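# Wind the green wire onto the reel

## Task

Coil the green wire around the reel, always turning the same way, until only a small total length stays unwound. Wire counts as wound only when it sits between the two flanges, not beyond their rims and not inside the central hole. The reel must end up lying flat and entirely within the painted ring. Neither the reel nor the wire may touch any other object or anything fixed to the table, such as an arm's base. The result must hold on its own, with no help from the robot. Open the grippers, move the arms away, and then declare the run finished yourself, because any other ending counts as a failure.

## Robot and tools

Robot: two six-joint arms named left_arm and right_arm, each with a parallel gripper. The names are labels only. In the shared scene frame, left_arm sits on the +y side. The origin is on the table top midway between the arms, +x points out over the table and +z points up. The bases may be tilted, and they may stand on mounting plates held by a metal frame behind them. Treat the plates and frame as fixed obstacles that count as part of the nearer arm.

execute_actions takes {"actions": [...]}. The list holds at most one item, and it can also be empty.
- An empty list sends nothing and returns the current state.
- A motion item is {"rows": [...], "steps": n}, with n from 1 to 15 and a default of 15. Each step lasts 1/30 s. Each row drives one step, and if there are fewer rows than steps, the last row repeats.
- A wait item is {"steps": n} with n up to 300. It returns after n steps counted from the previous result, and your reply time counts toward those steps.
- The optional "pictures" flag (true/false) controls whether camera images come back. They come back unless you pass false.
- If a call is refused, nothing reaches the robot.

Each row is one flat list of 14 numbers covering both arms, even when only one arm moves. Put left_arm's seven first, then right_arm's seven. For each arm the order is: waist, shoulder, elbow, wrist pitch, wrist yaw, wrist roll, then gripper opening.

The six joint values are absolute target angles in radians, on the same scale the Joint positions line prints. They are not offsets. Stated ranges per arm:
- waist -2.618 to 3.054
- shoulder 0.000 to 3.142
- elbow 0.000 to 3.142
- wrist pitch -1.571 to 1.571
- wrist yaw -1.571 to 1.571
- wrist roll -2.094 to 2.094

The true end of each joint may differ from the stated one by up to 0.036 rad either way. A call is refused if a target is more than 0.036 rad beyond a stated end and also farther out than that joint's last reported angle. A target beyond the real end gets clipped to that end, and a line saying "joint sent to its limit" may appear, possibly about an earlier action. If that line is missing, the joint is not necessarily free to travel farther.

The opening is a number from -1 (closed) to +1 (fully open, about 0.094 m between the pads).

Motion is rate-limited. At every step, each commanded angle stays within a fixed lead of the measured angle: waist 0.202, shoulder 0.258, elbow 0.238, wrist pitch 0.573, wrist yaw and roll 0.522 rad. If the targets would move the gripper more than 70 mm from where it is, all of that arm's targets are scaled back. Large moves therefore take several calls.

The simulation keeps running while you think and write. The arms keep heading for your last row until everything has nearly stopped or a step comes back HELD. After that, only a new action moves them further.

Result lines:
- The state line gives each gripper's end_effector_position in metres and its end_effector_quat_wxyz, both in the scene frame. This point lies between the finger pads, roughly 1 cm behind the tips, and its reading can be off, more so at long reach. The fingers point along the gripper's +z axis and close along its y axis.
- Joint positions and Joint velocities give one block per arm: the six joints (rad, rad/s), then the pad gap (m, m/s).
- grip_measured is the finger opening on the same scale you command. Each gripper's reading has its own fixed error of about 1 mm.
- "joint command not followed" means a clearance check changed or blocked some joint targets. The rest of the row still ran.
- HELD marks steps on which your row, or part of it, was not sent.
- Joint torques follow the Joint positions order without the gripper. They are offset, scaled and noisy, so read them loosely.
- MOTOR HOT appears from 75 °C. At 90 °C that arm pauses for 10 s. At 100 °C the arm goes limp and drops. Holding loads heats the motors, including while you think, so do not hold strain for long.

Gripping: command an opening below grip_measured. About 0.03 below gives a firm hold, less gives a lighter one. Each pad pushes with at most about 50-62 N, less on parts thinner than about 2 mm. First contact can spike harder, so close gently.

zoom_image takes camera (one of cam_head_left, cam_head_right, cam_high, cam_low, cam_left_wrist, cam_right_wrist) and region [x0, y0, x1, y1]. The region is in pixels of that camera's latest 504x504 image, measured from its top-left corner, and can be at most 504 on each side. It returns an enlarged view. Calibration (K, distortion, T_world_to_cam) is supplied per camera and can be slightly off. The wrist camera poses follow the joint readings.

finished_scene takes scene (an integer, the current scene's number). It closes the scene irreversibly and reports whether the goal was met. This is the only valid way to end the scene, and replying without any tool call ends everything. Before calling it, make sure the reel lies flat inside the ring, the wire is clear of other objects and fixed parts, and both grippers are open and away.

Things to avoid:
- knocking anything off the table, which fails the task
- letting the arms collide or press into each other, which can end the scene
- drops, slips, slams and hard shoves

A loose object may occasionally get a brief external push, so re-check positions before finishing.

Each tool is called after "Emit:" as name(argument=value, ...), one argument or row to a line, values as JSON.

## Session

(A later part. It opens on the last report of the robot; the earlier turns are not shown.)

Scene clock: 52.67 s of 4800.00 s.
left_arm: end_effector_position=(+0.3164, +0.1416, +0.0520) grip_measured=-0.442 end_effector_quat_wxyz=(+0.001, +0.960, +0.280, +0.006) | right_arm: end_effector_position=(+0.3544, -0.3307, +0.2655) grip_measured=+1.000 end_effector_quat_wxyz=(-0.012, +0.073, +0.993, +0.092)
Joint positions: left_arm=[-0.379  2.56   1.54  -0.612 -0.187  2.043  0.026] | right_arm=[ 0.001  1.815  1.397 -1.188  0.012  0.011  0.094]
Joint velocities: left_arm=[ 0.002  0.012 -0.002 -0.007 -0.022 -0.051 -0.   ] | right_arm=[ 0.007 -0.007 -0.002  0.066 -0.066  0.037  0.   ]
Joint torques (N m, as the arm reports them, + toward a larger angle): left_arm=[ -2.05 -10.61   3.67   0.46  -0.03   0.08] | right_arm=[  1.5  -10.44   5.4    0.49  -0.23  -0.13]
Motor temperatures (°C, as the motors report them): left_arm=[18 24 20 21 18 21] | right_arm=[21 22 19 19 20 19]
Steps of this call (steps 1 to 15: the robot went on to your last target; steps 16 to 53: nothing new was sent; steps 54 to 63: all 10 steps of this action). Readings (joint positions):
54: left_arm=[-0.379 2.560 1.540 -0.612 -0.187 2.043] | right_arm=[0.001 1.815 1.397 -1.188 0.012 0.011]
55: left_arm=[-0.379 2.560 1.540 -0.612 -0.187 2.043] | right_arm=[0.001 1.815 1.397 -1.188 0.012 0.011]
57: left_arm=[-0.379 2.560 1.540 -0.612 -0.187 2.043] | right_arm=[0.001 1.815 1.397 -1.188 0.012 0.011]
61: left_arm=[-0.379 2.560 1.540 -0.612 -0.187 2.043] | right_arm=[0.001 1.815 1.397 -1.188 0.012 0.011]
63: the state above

Emit:
execute_actions(
  actions=[
    {"rows":[[-0.375,2.55,1.525,-0.61,-0.19,2.05,-0.34,0,1.8,1.4,-1.17,0,0,1]],"steps":10},
  ],
)

Scene clock: 54.37 s of 4800.00 s.
left_arm: end_effector_position=(+0.3185, +0.1417, +0.0558) grip_measured=-0.343 end_effector_quat_wxyz=(+0.003, +0.960, +0.281, +0.009) | right_arm: end_effector_position=(+0.3544, -0.3307, +0.2655) grip_measured=+1.000 end_effector_quat_wxyz=(-0.012, +0.073, +0.993, +0.092)
Joint positions: left_arm=[-0.378  2.551  1.54  -0.614 -0.188  2.044  0.031] | right_arm=[ 0.001  1.815  1.397 -1.188  0.012  0.011  0.094]
Joint velocities: left_arm=[ 0.002  0.007 -0.007  0.007  0.081  0.022  0.001] | right_arm=[ 0.007 -0.002  0.002 -0.066  0.007 -0.007  0.   ]
Joint torques (N m, as the arm reports them, + toward a larger angle): left_arm=[-1.73 -9.79  3.67  0.47 -0.06  0.11] | right_arm=[  1.53 -10.43   5.38   0.48  -0.23  -0.13]
Motor temperatures (°C, as the motors report them): left_arm=[18 24 20 21 18 21] | right_arm=[21 22 19 19 20 19]
Steps of this call (steps 1 to 15: the robot went on to your last target; steps 16 to 41: nothing new was sent; steps 42 to 51: all 10 steps of this action). Readings (joint positions):
42: left_arm=[-0.379 2.560 1.540 -0.613 -0.187 2.043] | right_arm=[0.001 1.815 1.397 -1.188 0.012 0.011]
43: left_arm=[-0.379 2.554 1.540 -0.617 -0.187 2.044] | right_arm=[0.001 1.815 1.397 -1.188 0.012 0.011]
45: left_arm=[-0.378 2.551 1.540 -0.615 -0.187 2.044] | right_arm=[0.001 1.815 1.397 -1.188 0.012 0.011]
49: left_arm=[-0.378 2.551 1.540 -0.614 -0.188 2.044] | right_arm=[0.001 1.815 1.397 -1.188 0.012 0.011]
51: the state above
camera_calibration (this result's frames):
cam_left_wrist: T_world_to_cam=[[-0.381466, 0.922723, -0.0553678, -0.00486021], [0.869152, 0.378424, 0.318387, -0.302504], [0.314735, 0.0733309, -0.946343, 0.045548], [0, 0, 0, 1]] pos_world=[0.246732, 0.115619, 0.139148]
cam_right_wrist: T_world_to_cam=[[-0.282335, -0.94162, -0.183408, -0.163229], [-0.801268, 0.126342, 0.584814, 0.186777], [-0.5275, 0.312072, -0.790161, 0.613572], [0, 0, 0, 1]] pos_world=[0.427233, -0.368777, 0.345653]

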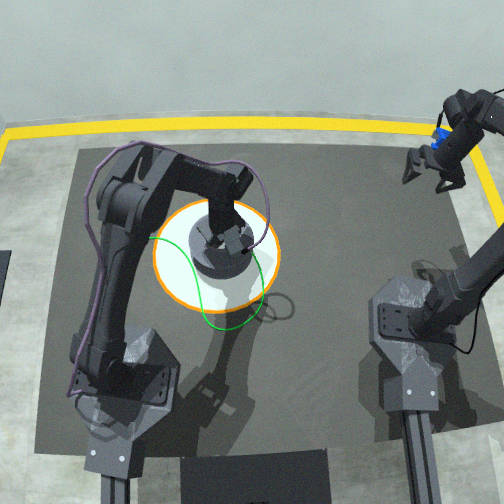

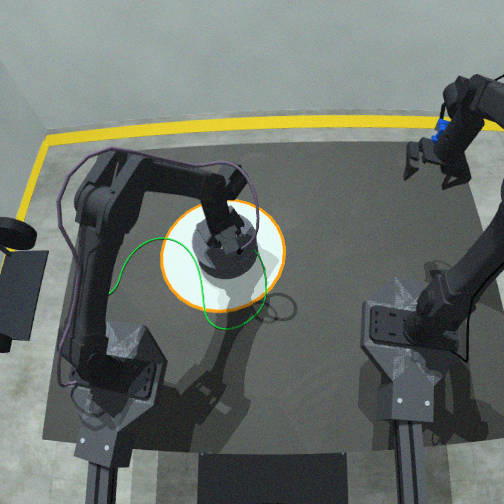

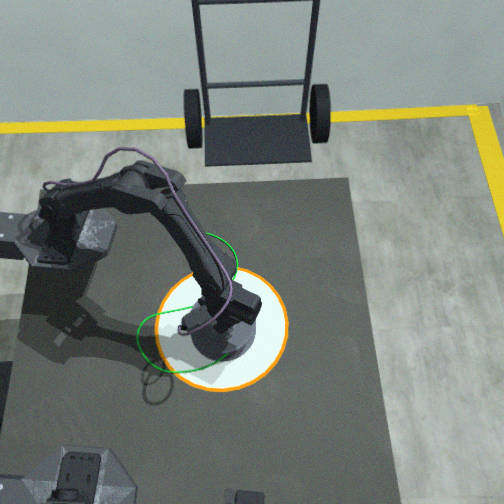

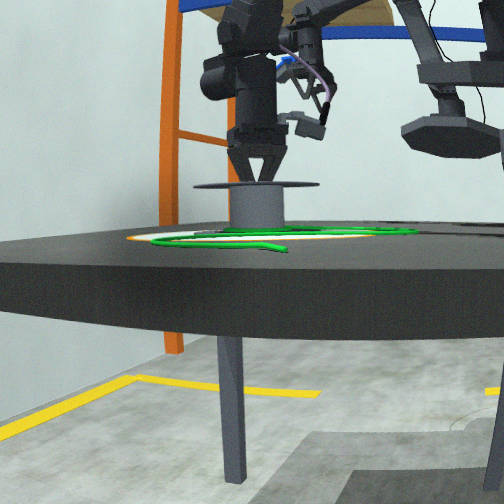

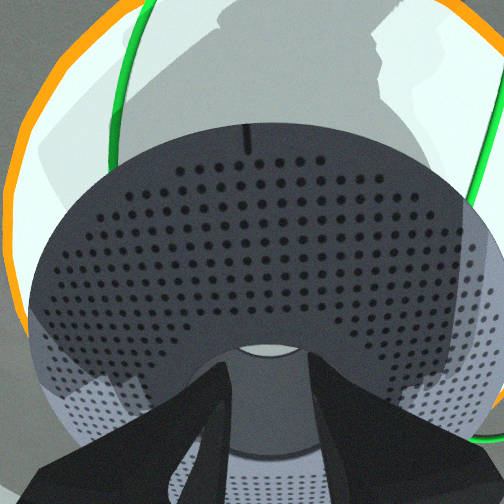

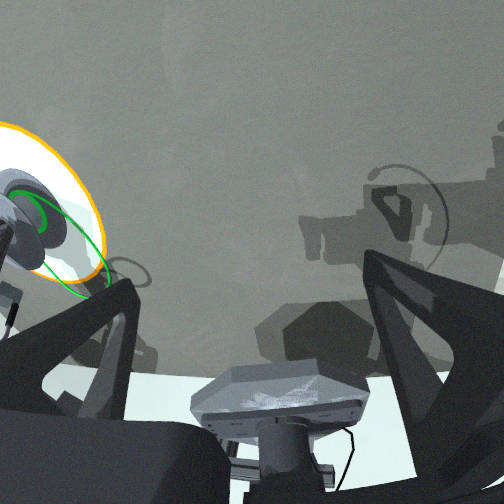

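Emit:
execute_actions(
  actions=[
    {"rows":[[-0.375,2.57,1.525,-0.61,-0.19,2.05,-0.34,0,1.8,1.4,-1.17,0,0,1],[-0.375,2.57,1.525,-0.61,-0.19,2.05,-0.34,0,1.8,1.4,-1.17,0,0,1],[-0.375,2.57,1.525,-0.61,-0.19,1.55,-0.34,0,1.8,1.4,-1.17,0,0,1]],"steps":15},
  ],
)

Scene clock: 55.93 s of 4800.00 s.
left_arm: end_effector_position=(+0.3185, +0.1418, +0.0558) grip_measured=-0.343 end_effector_quat_wxyz=(+0.005, +0.872, +0.489, +0.008) | right_arm: end_effector_position=(+0.3544, -0.3307, +0.2655) grip_measured=+1.000 end_effector_quat_wxyz=(-0.012, +0.073, +0.993, +0.092)
Joint positions: left_arm=[-0.378  2.551  1.54  -0.614 -0.188  1.591  0.031] | right_arm=[ 0.001  1.815  1.397 -1.188  0.012  0.011  0.094]
Joint velocities: left_arm=[-0.007 -0.002 -0.002  0.007  0.022 -0.242  0.   ] | right_arm=[-0.012 -0.012 -0.002 -0.007 -0.007  0.037  0.   ]
Joint torques (N m, as the arm reports them, + toward a larger angle): left_arm=[-1.94 -8.41  3.5   0.53 -0.08 -0.08] | right_arm=[  1.46 -10.44   5.36   0.49  -0.22  -0.14]
Motor temperatures (°C, as the motors report them): left_arm=[18 24 20 21 18 21] | right_arm=[21 22 19 19 20 19]
Steps of this call (steps 1 to 15: the robot went on to your last target; steps 16 to 32: nothing new was sent; steps 33 to 47: all 15 steps of this action). Readings (joint positions):
33: left_arm=[-0.378 2.551 1.540 -0.614 -0.188 2.044] | right_arm=[0.001 1.815 1.397 -1.188 0.012 0.011]
34: left_arm=[-0.378 2.551 1.540 -0.614 -0.188 2.044] | right_arm=[0.001 1.815 1.397 -1.188 0.012 0.011]
36: left_arm=[-0.378 2.551 1.540 -0.614 -0.188 1.892] | right_arm=[0.001 1.815 1.397 -1.188 0.012 0.011]
40: left_arm=[-0.378 2.551 1.540 -0.614 -0.188 1.697] | right_arm=[0.001 1.815 1.397 -1.188 0.012 0.011]
47: the state above
camera_calibration (this result's frames):
cam_left_wrist: T_world_to_cam=[[-0.746823, 0.662136, -0.0619044, 0.148773], [0.615291, 0.723293, 0.313471, -0.27032], [0.252335, 0.196018, -0.947578, 0.0480832], [0, 0, 0, 1]] pos_world=[0.265299, 0.0875874, 0.13951]
cam_right_wrist: T_world_to_cam=[[-0.282335, -0.94162, -0.183408, -0.163229], [-0.801268, 0.126342, 0.584814, 0.186777], [-0.5275, 0.312072, -0.790161, 0.613572], [0, 0, 0, 1]] pos_world=[0.427233, -0.368777, 0.345653]

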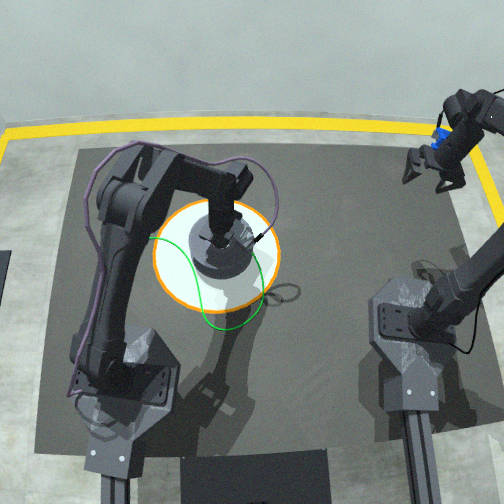

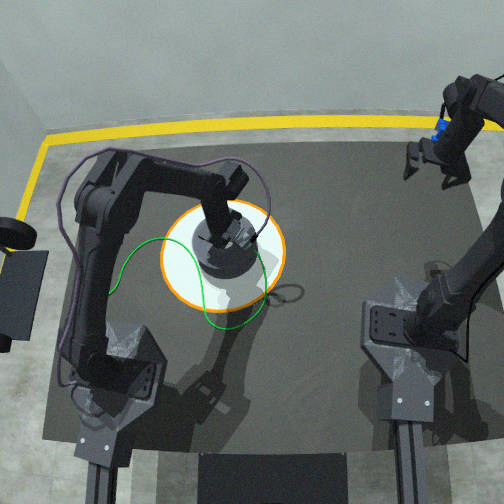

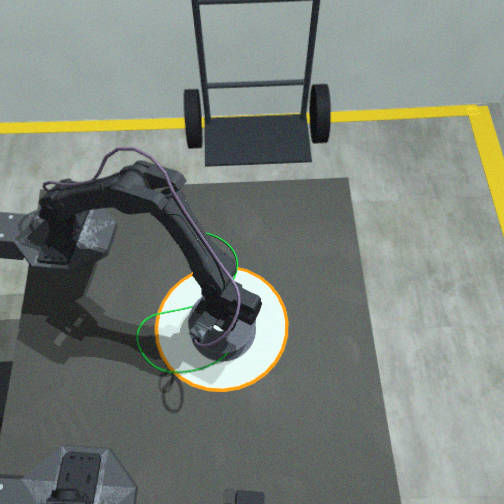

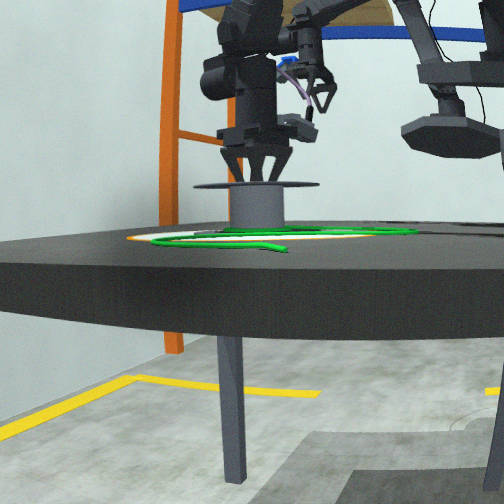

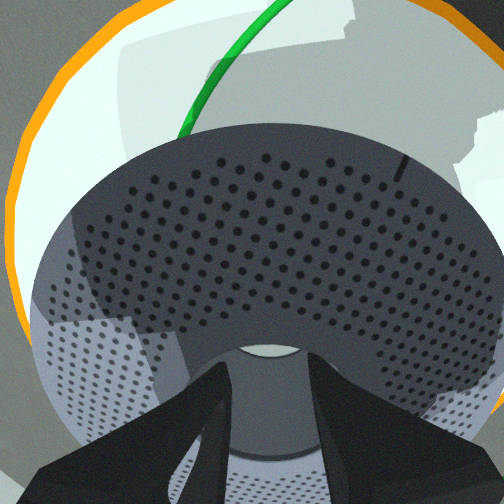

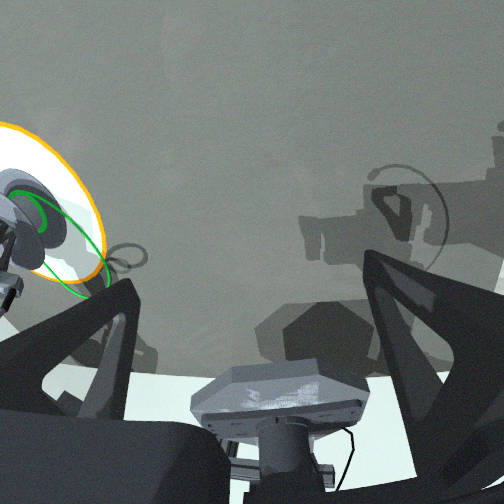

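Emit:
execute_actions(
  actions=[
    {"rows":[[-0.375,2.55,1.525,-0.61,-0.19,1.57,-0.8,0,1.8,1.4,-1.17,0,0,1],[-0.375,2.52,1.54,-0.65,-0.19,1.57,-0.8,0,1.8,1.4,-1.17,0,0,1],[-0.375,2.49,1.55,-0.69,-0.19,1.57,-0.8,0,1.8,1.4,-1.17,0,0,1],[-0.375,2.46,1.56,-0.73,-0.19,1.57,-0.8,0,1.8,1.4,-1.17,0,0,1],[-0.375,2.43,1.57,-0.76,-0.19,1.57,-0.8,0,1.8,1.4,-1.17,0,0,1]],"steps":12},
  ],
  pictures=false,
)

Emit:
execute_actions(
  actions=[
    {"rows":[[-0.375,2.45,1.65,-0.79,-0.19,1.57,1,0,1.8,1.4,-1.17,0,0,1],[-0.375,2.47,1.7,-0.81,-0.19,1.57,1,0,1.8,1.4,-1.17,0,0,1],[-0.375,2.5,1.75,-0.83,-0.19,1.57,1,0,1.8,1.4,-1.17,0,0,1],[-0.375,2.53,1.8,-0.85,-0.19,1.57,1,0,1.8,1.4,-1.17,0,0,1],[-0.375,2.56,1.85,-0.88,-0.19,1.57,1,0,1.8,1.4,-1.17,0,0,1],[-0.375,2.59,1.9,-0.9,-0.19,1.57,1,0,1.8,1.4,-1.17,0,0,1],[-0.375,2.62,1.95,-0.92,-0.19,1.57,1,0,1.8,1.4,-1.17,0,0,1],[-0.375,2.64,1.985,-0.94,-0.19,1.57,1,0,1.8,1.4,-1.17,0,0,1],[-0.375,2.66,1.985,-0.94,-0.19,1.57,1,0,1.8,1.4,-1.17,0,0,1]],"steps":15},
  ],
  pictures=false,
)

Emit:
execute_actions(
  actions=[
    {"steps":15},
  ],
)

Scene clock: 66.77 s of 4800.00 s.
left_arm: end_effector_position=(+0.3289, +0.1463, +0.1064) grip_measured=-0.798 end_effector_quat_wxyz=(+0.019, +0.864, +0.503, +0.016) | right_arm: end_effector_position=(+0.3544, -0.3307, +0.2655) grip_measured=+1.000 end_effector_quat_wxyz=(-0.012, +0.073, +0.993, +0.092)
Joint positions: left_arm=[-0.378  2.43   1.554 -0.718 -0.188  1.563  0.009] | right_arm=[ 0.001  1.815  1.397 -1.188  0.012  0.011  0.094]
Joint velocities: left_arm=[-0.002 -0.032  0.046 -0.022 -0.022  0.037 -0.001] | right_arm=[ 0.012 -0.002  0.007  0.081 -0.022  0.066  0.   ]
Joint torques (N m, as the arm reports them, + toward a larger angle): left_arm=[-1.83 -9.65  6.77 -0.04 -0.03  0.1 ] | right_arm=[  1.52 -10.44   5.42   0.48  -0.23  -0.13]
Motor temperatures (°C, as the motors report them): left_arm=[18 24 20 21 18 21] | right_arm=[21 22 19 19 20 19]
Steps of this call (steps 1 to 30: the robot went on to your last target; steps 31 to 100: nothing new was sent; then 7.10 s passed at rest; steps 101 to 112: all 12 steps of this action). Readings (joint positions):
101: left_arm=[-0.378 2.551 1.540 -0.614 -0.188 1.563] | right_arm=[0.001 1.815 1.397 -1.188 0.012 0.011]
102: left_arm=[-0.378 2.550 1.540 -0.615 -0.188 1.563] | right_arm=[0.001 1.815 1.397 -1.188 0.012 0.011]
104: left_arm=[-0.378 2.540 1.540 -0.638 -0.188 1.563] | right_arm=[0.001 1.815 1.397 -1.188 0.012 0.011]
108: left_arm=[-0.378 2.466 1.540 -0.703 -0.188 1.563] | right_arm=[0.001 1.815 1.397 -1.188 0.012 0.011]
112: the state above

Scene clock: 67.27 s of 4800.00 s.
left_arm: end_effector_position=(+0.3782, +0.1155, +0.0979) grip_measured=+1.000 end_effector_quat_wxyz=(+0.019, +0.864, +0.503, +0.016) | right_arm: end_effector_position=(+0.3544, -0.3307, +0.2655) grip_measured=+1.000 end_effector_quat_wxyz=(-0.012, +0.073, +0.993, +0.092)
Joint positions: left_arm=[-0.378  2.662  1.961 -0.893 -0.188  1.564  0.094] | right_arm=[ 0.001  1.815  1.397 -1.188  0.012  0.011  0.094]
Joint velocities: left_arm=[ 0.002  0.129  0.022 -0.227 -0.051 -0.11   0.   ] | right_arm=[ 0.002 -0.017 -0.002  0.007 -0.007 -0.022  0.   ]
Joint torques (N m, as the arm reports them, + toward a larger angle): left_arm=[ -2.3  -11.87   7.89   0.3   -0.07   0.11] | right_arm=[  1.5  -10.45   5.38   0.48  -0.22  -0.13]
Motor temperatures (°C, as the motors report them): left_arm=[18 24 20 21 18 21] | right_arm=[21 22 19 19 20 19]
Steps of this call (steps 1 to 15: all 15 steps of this action). Readings (joint positions):
1: left_arm=[-0.378 2.433 1.567 -0.731 -0.188 1.564] | right_arm=[0.001 1.815 1.397 -1.188 0.012 0.011]
2: left_arm=[-0.378 2.446 1.595 -0.753 -0.188 1.564] | right_arm=[0.001 1.815 1.397 -1.188 0.012 0.011]
4: left_arm=[-0.378 2.486 1.684 -0.787 -0.188 1.564] | right_arm=[0.001 1.815 1.397 -1.188 0.012 0.011]
8: left_arm=[-0.378 2.590 1.892 -0.839 -0.188 1.564] | right_arm=[0.001 1.815 1.397 -1.188 0.012 0.011]
15: the state above

Scene clock: 67.77 s of 4800.00 s.
left_arm: end_effector_position=(+0.3716, +0.1188, +0.0949) grip_measured=+1.000 end_effector_quat_wxyz=(+0.005, +0.866, +0.501, +0.008) | right_arm: end_effector_position=(+0.3544, -0.3307, +0.2655) grip_measured=+1.000 end_effector_quat_wxyz=(-0.012, +0.073, +0.993, +0.092)
Joint positions: left_arm=[-0.378  2.668  1.961 -0.918 -0.188  1.564  0.094] | right_arm=[ 0.001  1.815  1.397 -1.188  0.012  0.011  0.094]
Joint velocities: left_arm=[-0.007  0.017 -0.002 -0.051 -0.081  0.081  0.   ] | right_arm=[ 0.007  0.002  0.002 -0.037 -0.007 -0.022  0.   ]
Joint torques (N m, as the arm reports them, + toward a larger angle): left_arm=[ -2.2  -11.74   7.84   0.18  -0.03   0.09] | right_arm=[  1.51 -10.47   5.42   0.48  -0.24  -0.12]
Motor temperatures (°C, as the motors report them): left_arm=[18 24 20 21 18 21] | right_arm=[21 22 19 19 20 19]
Steps of this call (steps 1 to 15: the robot went on to your last target). Readings (joint positions):
1: left_arm=[-0.378 2.666 1.961 -0.900 -0.188 1.564] | right_arm=[0.001 1.815 1.397 -1.188 0.012 0.011]
2: left_arm=[-0.378 2.668 1.961 -0.905 -0.188 1.564] | right_arm=[0.001 1.815 1.397 -1.188 0.012 0.011]
4: left_arm=[-0.378 2.668 1.961 -0.912 -0.188 1.564] | right_arm=[0.001 1.815 1.397 -1.188 0.012 0.011]
8: left_arm=[-0.378 2.668 1.961 -0.916 -0.188 1.564] | right_arm=[0.001 1.815 1.397 -1.188 0.012 0.011]
15: the state above
camera_calibration (this result's frames):
cam_left_wrist: T_world_to_cam=[[-0.764257, 0.641867, -0.0625888, 0.21503], [0.595617, 0.739722, 0.313132, -0.293227], [0.247288, 0.202035, -0.947645, 0.0773994], [0, 0, 0, 1]] pos_world=[0.31985, 0.0632479, 0.178624]
cam_right_wrist: T_world_to_cam=[[-0.282335, -0.94162, -0.183408, -0.163229], [-0.801268, 0.126342, 0.584814, 0.186777], [-0.5275, 0.312072, -0.790161, 0.613572], [0, 0, 0, 1]] pos_world=[0.427233, -0.368777, 0.345653]

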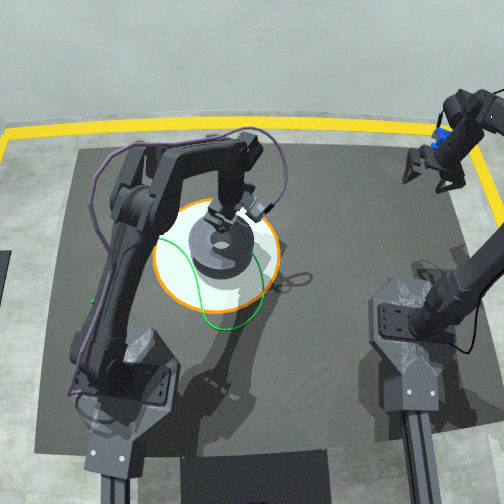

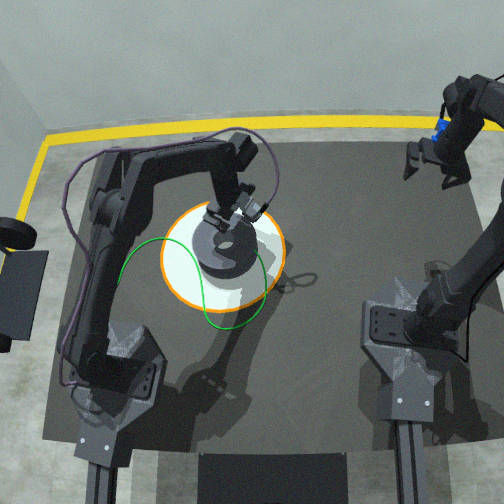

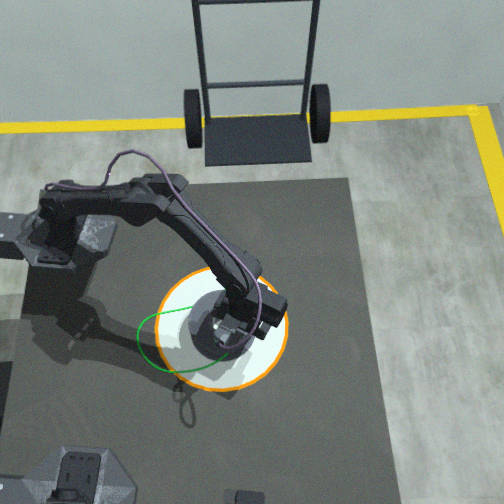

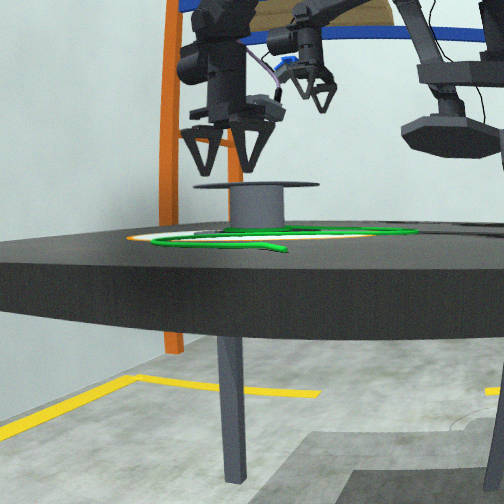

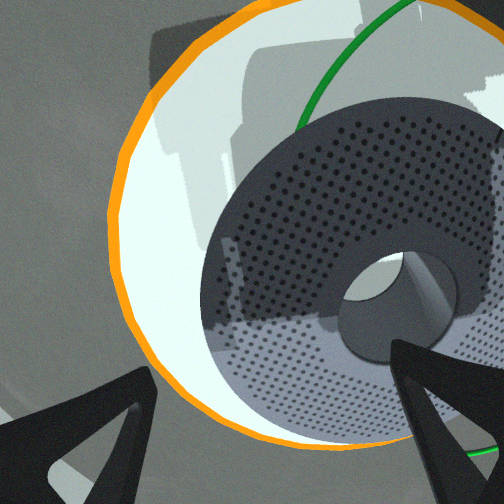

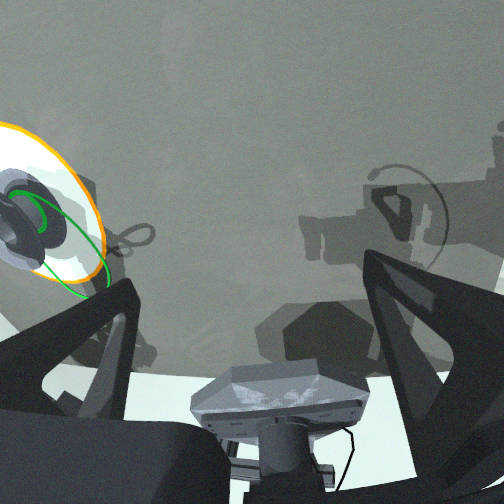

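Emit:
execute_actions(
  actions=[
    {"rows":[[-0.375,2.68,1.985,-0.9,-0.19,1.57,0.7,0,1.8,1.4,-1.17,0,0,1],[-0.375,2.69,1.985,-0.89,-0.19,1.57,0.7,0,1.8,1.4,-1.17,0,0,1],[-0.375,2.70,1.985,-0.88,-0.19,1.57,0.7,0,1.8,1.4,-1.17,0,0,1],[-0.375,2.71,1.985,-0.87,-0.19,1.57,0.7,0,1.8,1.4,-1.17,0,0,1],[-0.375,2.725,1.985,-0.86,-0.19,1.57,0.7,0,1.8,1.4,-1.17,0,0,1]],"steps":15},
  ],
  pictures=false,
)

Emit:
execute_actions(
  actions=[
    {"rows":[[-0.375,2.725,1.985,-0.86,-0.19,1.57,0.15,0,1.8,1.4,-1.17,0,0,1]],"steps":15},
  ],
)

Scene clock: 71.73 s of 4800.00 s.
left_arm: end_effector_position=(+0.3645, +0.1164, +0.0636) grip_measured=+0.702 end_effector_quat_wxyz=(-0.006, +0.867, +0.499, +0.002) | right_arm: end_effector_position=(+0.3544, -0.3307, +0.2655) grip_measured=+1.000 end_effector_quat_wxyz=(-0.012, +0.073, +0.993, +0.092)
Joint positions: left_arm=[-0.378  2.737  1.961 -0.876 -0.188  1.564  0.08 ] | right_arm=[ 0.001  1.815  1.397 -1.188  0.012  0.011  0.094]
Joint velocities: left_arm=[-0.002 -0.007 -0.007  0.037 -0.022 -0.022  0.   ] | right_arm=[-0.017  0.007 -0.007 -0.022 -0.007  0.007  0.   ]
Joint torques (N m, as the arm reports them, + toward a larger angle): left_arm=[ -2.33 -12.15   7.43   0.42  -0.05   0.08] | right_arm=[  1.51 -10.43   5.37   0.48  -0.23  -0.14]
Motor temperatures (°C, as the motors report them): left_arm=[18 25 20 21 18 21] | right_arm=[21 22 19 19 20 19]
Steps of this call (steps 1 to 15: the robot went on to your last target; steps 16 to 90: nothing new was sent; then 0.47 s passed at rest; steps 91 to 105: all 15 steps of this action). Readings (joint positions):
91: left_arm=[-0.378 2.669 1.961 -0.917 -0.188 1.564] | right_arm=[0.001 1.815 1.397 -1.188 0.012 0.011]
92: left_arm=[-0.378 2.671 1.961 -0.915 -0.188 1.564] | right_arm=[0.001 1.815 1.397 -1.188 0.012 0.011]
94: left_arm=[-0.378 2.680 1.961 -0.904 -0.188 1.564] | right_arm=[0.001 1.815 1.397 -1.188 0.012 0.011]
98: left_arm=[-0.378 2.717 1.961 -0.882 -0.188 1.564] | right_arm=[0.001 1.815 1.397 -1.188 0.012 0.011]
105: the state above

Scene clock: 72.23 s of 4800.00 s.
left_arm: end_effector_position=(+0.3654, +0.1160, +0.0636) grip_measured=+0.212 end_effector_quat_wxyz=(-0.005, +0.867, +0.499, +0.003) | right_arm: end_effector_position=(+0.3544, -0.3307, +0.2655) grip_measured=+1.000 end_effector_quat_wxyz=(-0.012, +0.073, +0.993, +0.092)
Joint positions: left_arm=[-0.378  2.737  1.961 -0.872 -0.189  1.565  0.057] | right_arm=[ 0.001  1.815  1.397 -1.188  0.012  0.011  0.094]
Joint velocities: left_arm=[-0.007 -0.002  0.002 -0.037  0.037 -0.066 -0.   ] | right_arm=[-0.002 -0.007 -0.007 -0.022  0.007 -0.022  0.   ]
Joint torques (N m, as the arm reports them, + toward a larger angle): left_arm=[ -2.27 -12.16   7.65   0.53  -0.04   0.05] | right_arm=[  1.49 -10.42   5.36   0.47  -0.23  -0.12]
Motor temperatures (°C, as the motors report them): left_arm=[18 25 20 21 18 21] | right_arm=[21 22 19 19 20 19]
Steps of this call (steps 1 to 15: all 15 steps of this action). Readings (joint positions):
1: left_arm=[-0.378 2.737 1.961 -0.874 -0.188 1.564] | right_arm=[0.001 1.815 1.397 -1.188 0.012 0.011]
2: left_arm=[-0.378 2.737 1.961 -0.872 -0.188 1.565] | right_arm=[0.001 1.815 1.397 -1.188 0.012 0.011]
4: left_arm=[-0.378 2.737 1.961 -0.872 -0.189 1.565] | right_arm=[0.001 1.815 1.397 -1.188 0.012 0.011]
8: left_arm=[-0.378 2.737 1.961 -0.872 -0.189 1.565] | right_arm=[0.001 1.815 1.397 -1.188 0.012 0.011]
15: the state above
camera_calibration (this result's frames):
cam_left_wrist: T_world_to_cam=[[-0.76187, 0.646477, -0.04028, 0.207266], [0.605401, 0.732815, 0.310599, -0.280305], [0.230313, 0.21225, -0.949687, 0.0550288], [0, 0, 0, 1]] pos_world=[0.314933, 0.0597387, 0.147671]
cam_right_wrist: T_world_to_cam=[[-0.282335, -0.94162, -0.183408, -0.163229], [-0.801268, 0.126342, 0.584814, 0.186777], [-0.5275, 0.312072, -0.790161, 0.613572], [0, 0, 0, 1]] pos_world=[0.427233, -0.368777, 0.345653]

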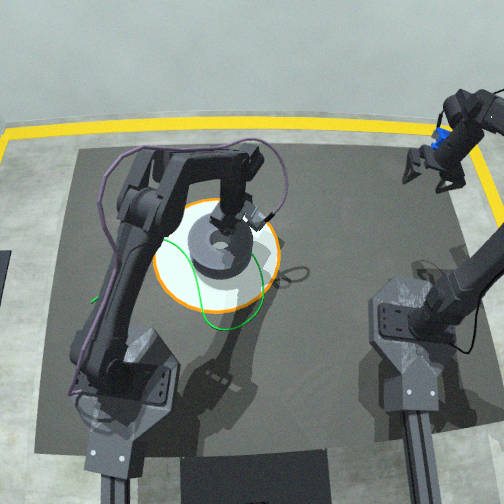

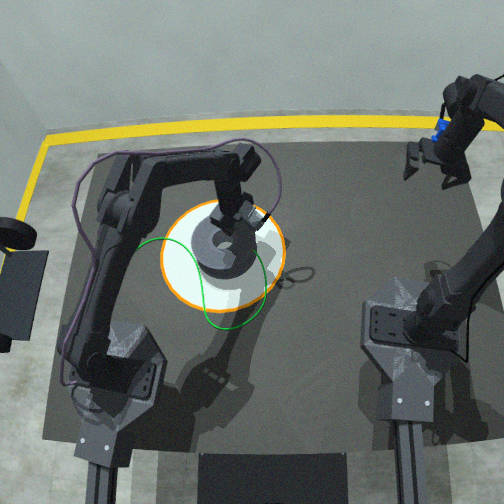

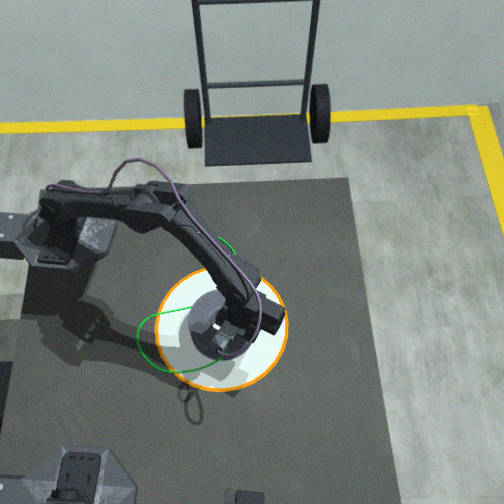

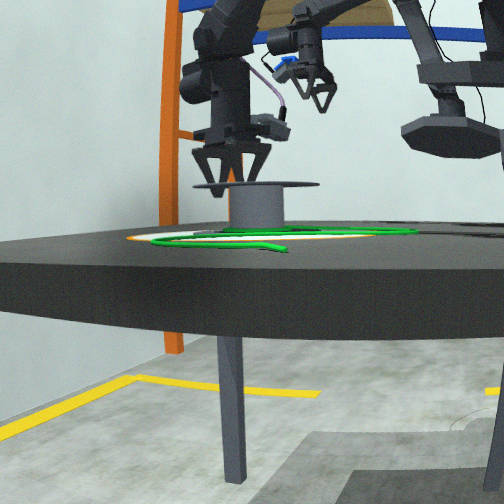

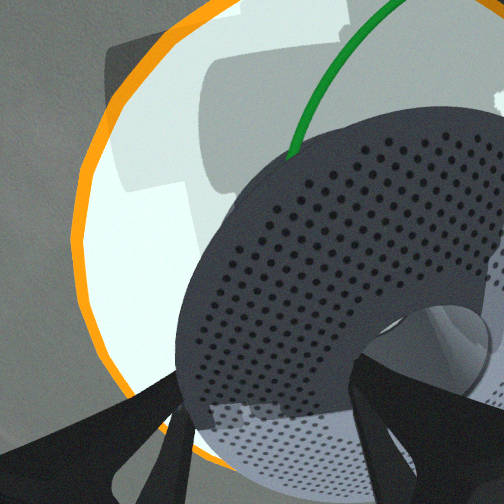

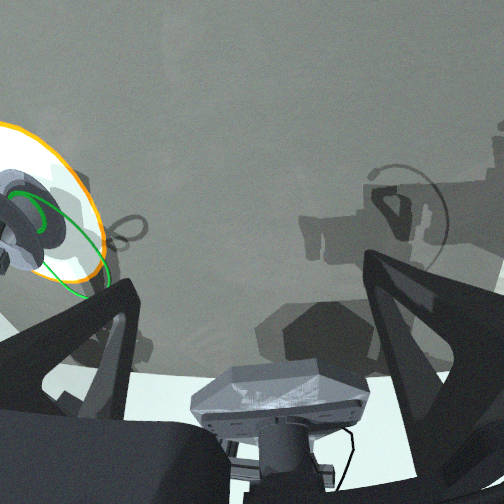

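Gripped. Rotate.

Emit:
execute_actions(
  actions=[
    {"rows":[[-0.375,2.725,1.985,-0.86,-0.19,-1.58,0.18,0,1.8,1.4,-1.17,0,0,1]],"steps":15},
  ],
  pictures=false,
)

Emit:
execute_actions(
  actions=[
    {"steps":35},
  ],
)

Scene clock: 74.53 s of 4800.00 s.
left_arm: end_effector_position=(+0.3612, +0.1145, +0.0636) grip_measured=+0.212 end_effector_quat_wxyz=(-0.009, +0.337, +0.941, -0.004) | right_arm: end_effector_position=(+0.3544, -0.3307, +0.2655) grip_measured=+1.000 end_effector_quat_wxyz=(-0.012, +0.073, +0.993, +0.092)
Joint positions: left_arm=[-0.377  2.737  1.961 -0.883 -0.168  0.154  0.057] | right_arm=[ 0.001  1.815  1.397 -1.188  0.012  0.011  0.094]
Joint velocities: left_arm=[ 0.022  0.002  0.002 -0.066  0.095 -2.806 -0.   ] | right_arm=[-0.007 -0.007 -0.012 -0.037 -0.037  0.022  0.   ]
Joint torques (N m, as the arm reports them, + toward a larger angle): left_arm=[ -2.4  -11.98   7.57   0.65  -0.42  -0.14] | right_arm=[  1.52 -10.41   5.4    0.47  -0.22  -0.13]
Motor temperatures (°C, as the motors report them): left_arm=[18 25 20 21 18 21] | right_arm=[21 22 19 19 20 19]
Steps of this call (steps 1 to 15: the robot went on to your last target; steps 16 to 54: nothing new was sent; steps 55 to 69: all 15 steps of this action). Readings (joint positions):
55: left_arm=[-0.378 2.737 1.961 -0.872 -0.193 1.495] | right_arm=[0.001 1.815 1.397 -1.188 0.012 0.011]
56: left_arm=[-0.378 2.737 1.961 -0.873 -0.193 1.397] | right_arm=[0.001 1.815 1.397 -1.188 0.012 0.011]
58: left_arm=[-0.377 2.737 1.961 -0.877 -0.191 1.206] | right_arm=[0.001 1.815 1.397 -1.188 0.012 0.011]
62: left_arm=[-0.377 2.737 1.961 -0.882 -0.183 0.823] | right_arm=[0.001 1.815 1.397 -1.188 0.012 0.011]
69: the state above

Scene clock: 75.70 s of 4800.00 s.
left_arm: end_effector_position=(+0.3667, +0.1091, +0.0636) grip_measured=+0.211 end_effector_quat_wxyz=(-0.006, -0.493, +0.870, -0.011) | right_arm: end_effector_position=(+0.3544, -0.3307, +0.2655) grip_measured=+1.000 end_effector_quat_wxyz=(-0.012, +0.073, +0.993, +0.092)
Joint positions: left_arm=[-0.377  2.737  1.961 -0.853 -0.157 -1.56   0.057] | right_arm=[ 0.001  1.815  1.397 -1.188  0.012  0.011  0.094]
Joint velocities: left_arm=[ 0.002 -0.007  0.002 -0.007  0.066  0.022 -0.001] | right_arm=[ 0.002 -0.007 -0.007 -0.095  0.081 -0.037  0.   ]
Joint torques (N m, as the arm reports them, + toward a larger angle): left_arm=[ -2.17 -12.07   7.73   0.33  -0.36  -0.23] | right_arm=[  1.48 -10.45   5.37   0.48  -0.23  -0.14]
Motor temperatures (°C, as the motors report them): left_arm=[18 25 20 21 18 21] | right_arm=[21 22 19 19 20 19]
Steps of this call (steps 1 to 35: the robot went on to your last target). Readings (joint positions):
1: left_arm=[-0.377 2.737 1.961 -0.883 -0.166 0.059] | right_arm=[0.001 1.815 1.397 -1.188 0.012 0.011]
2: left_arm=[-0.377 2.737 1.961 -0.883 -0.164 -0.037] | right_arm=[0.001 1.815 1.397 -1.188 0.012 0.011]
4: left_arm=[-0.377 2.737 1.961 -0.883 -0.161 -0.228] | right_arm=[0.001 1.815 1.397 -1.188 0.012 0.011]
8: left_arm=[-0.377 2.737 1.961 -0.876 -0.156 -0.609] | right_arm=[0.001 1.815 1.397 -1.188 0.012 0.011]
35: the state above
camera_calibration (this result's frames):
cam_left_wrist: T_world_to_cam=[[0.753715, -0.656523, -0.0298473, -0.201474], [-0.614851, -0.720458, 0.320779, 0.329335], [-0.232102, -0.223424, -0.946684, 0.273084], [0, 0, 0, 1]] pos_world=[0.41773, 0.166013, 0.146867]
cam_right_wrist: T_world_to_cam=[[-0.282335, -0.94162, -0.183408, -0.163229], [-0.801268, 0.126342, 0.584814, 0.186777], [-0.5275, 0.312072, -0.790161, 0.613572], [0, 0, 0, 1]] pos_world=[0.427233, -0.368777, 0.345653]

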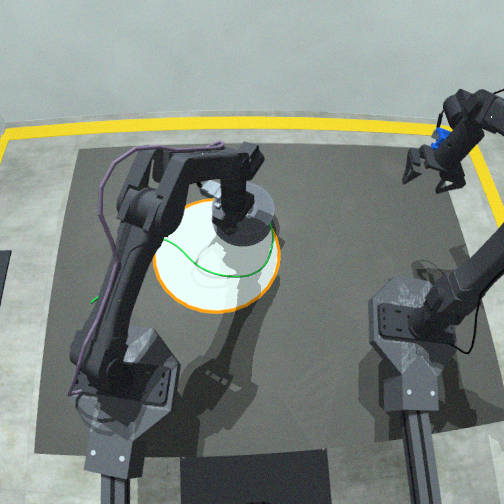

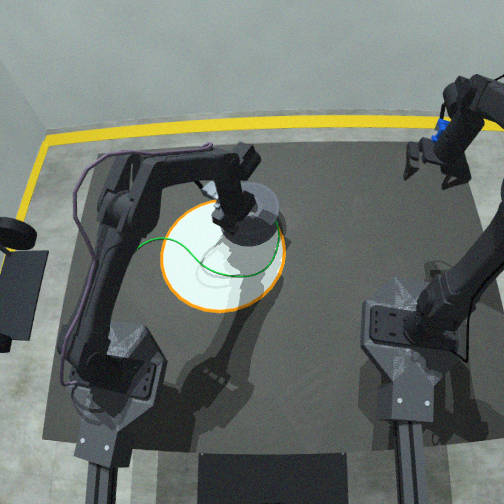

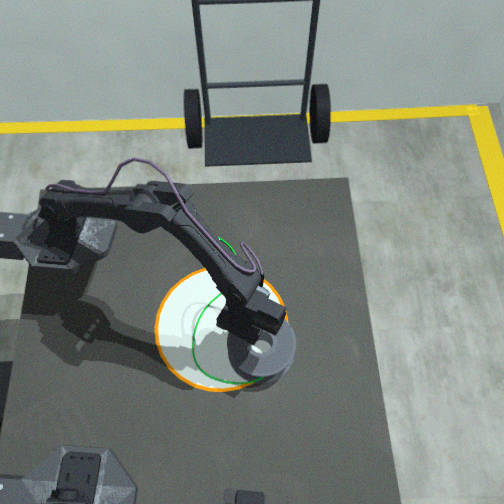

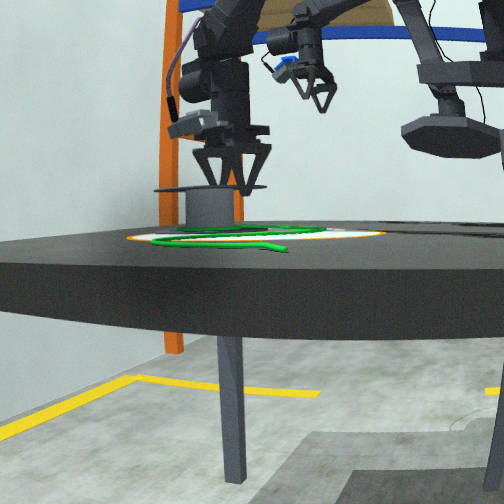

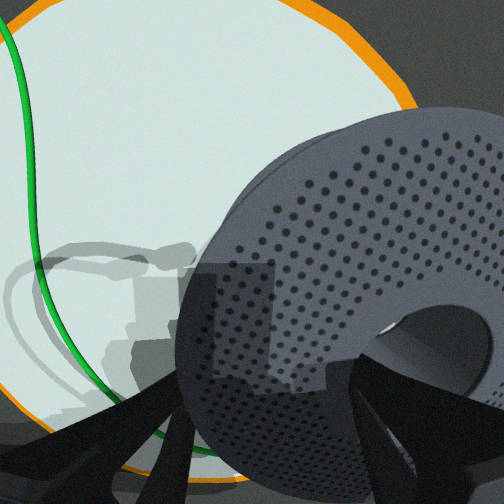

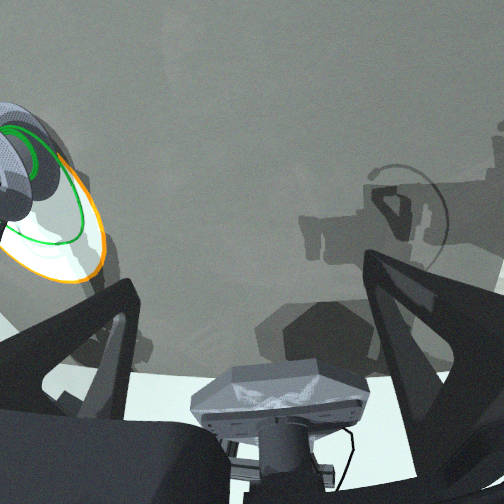

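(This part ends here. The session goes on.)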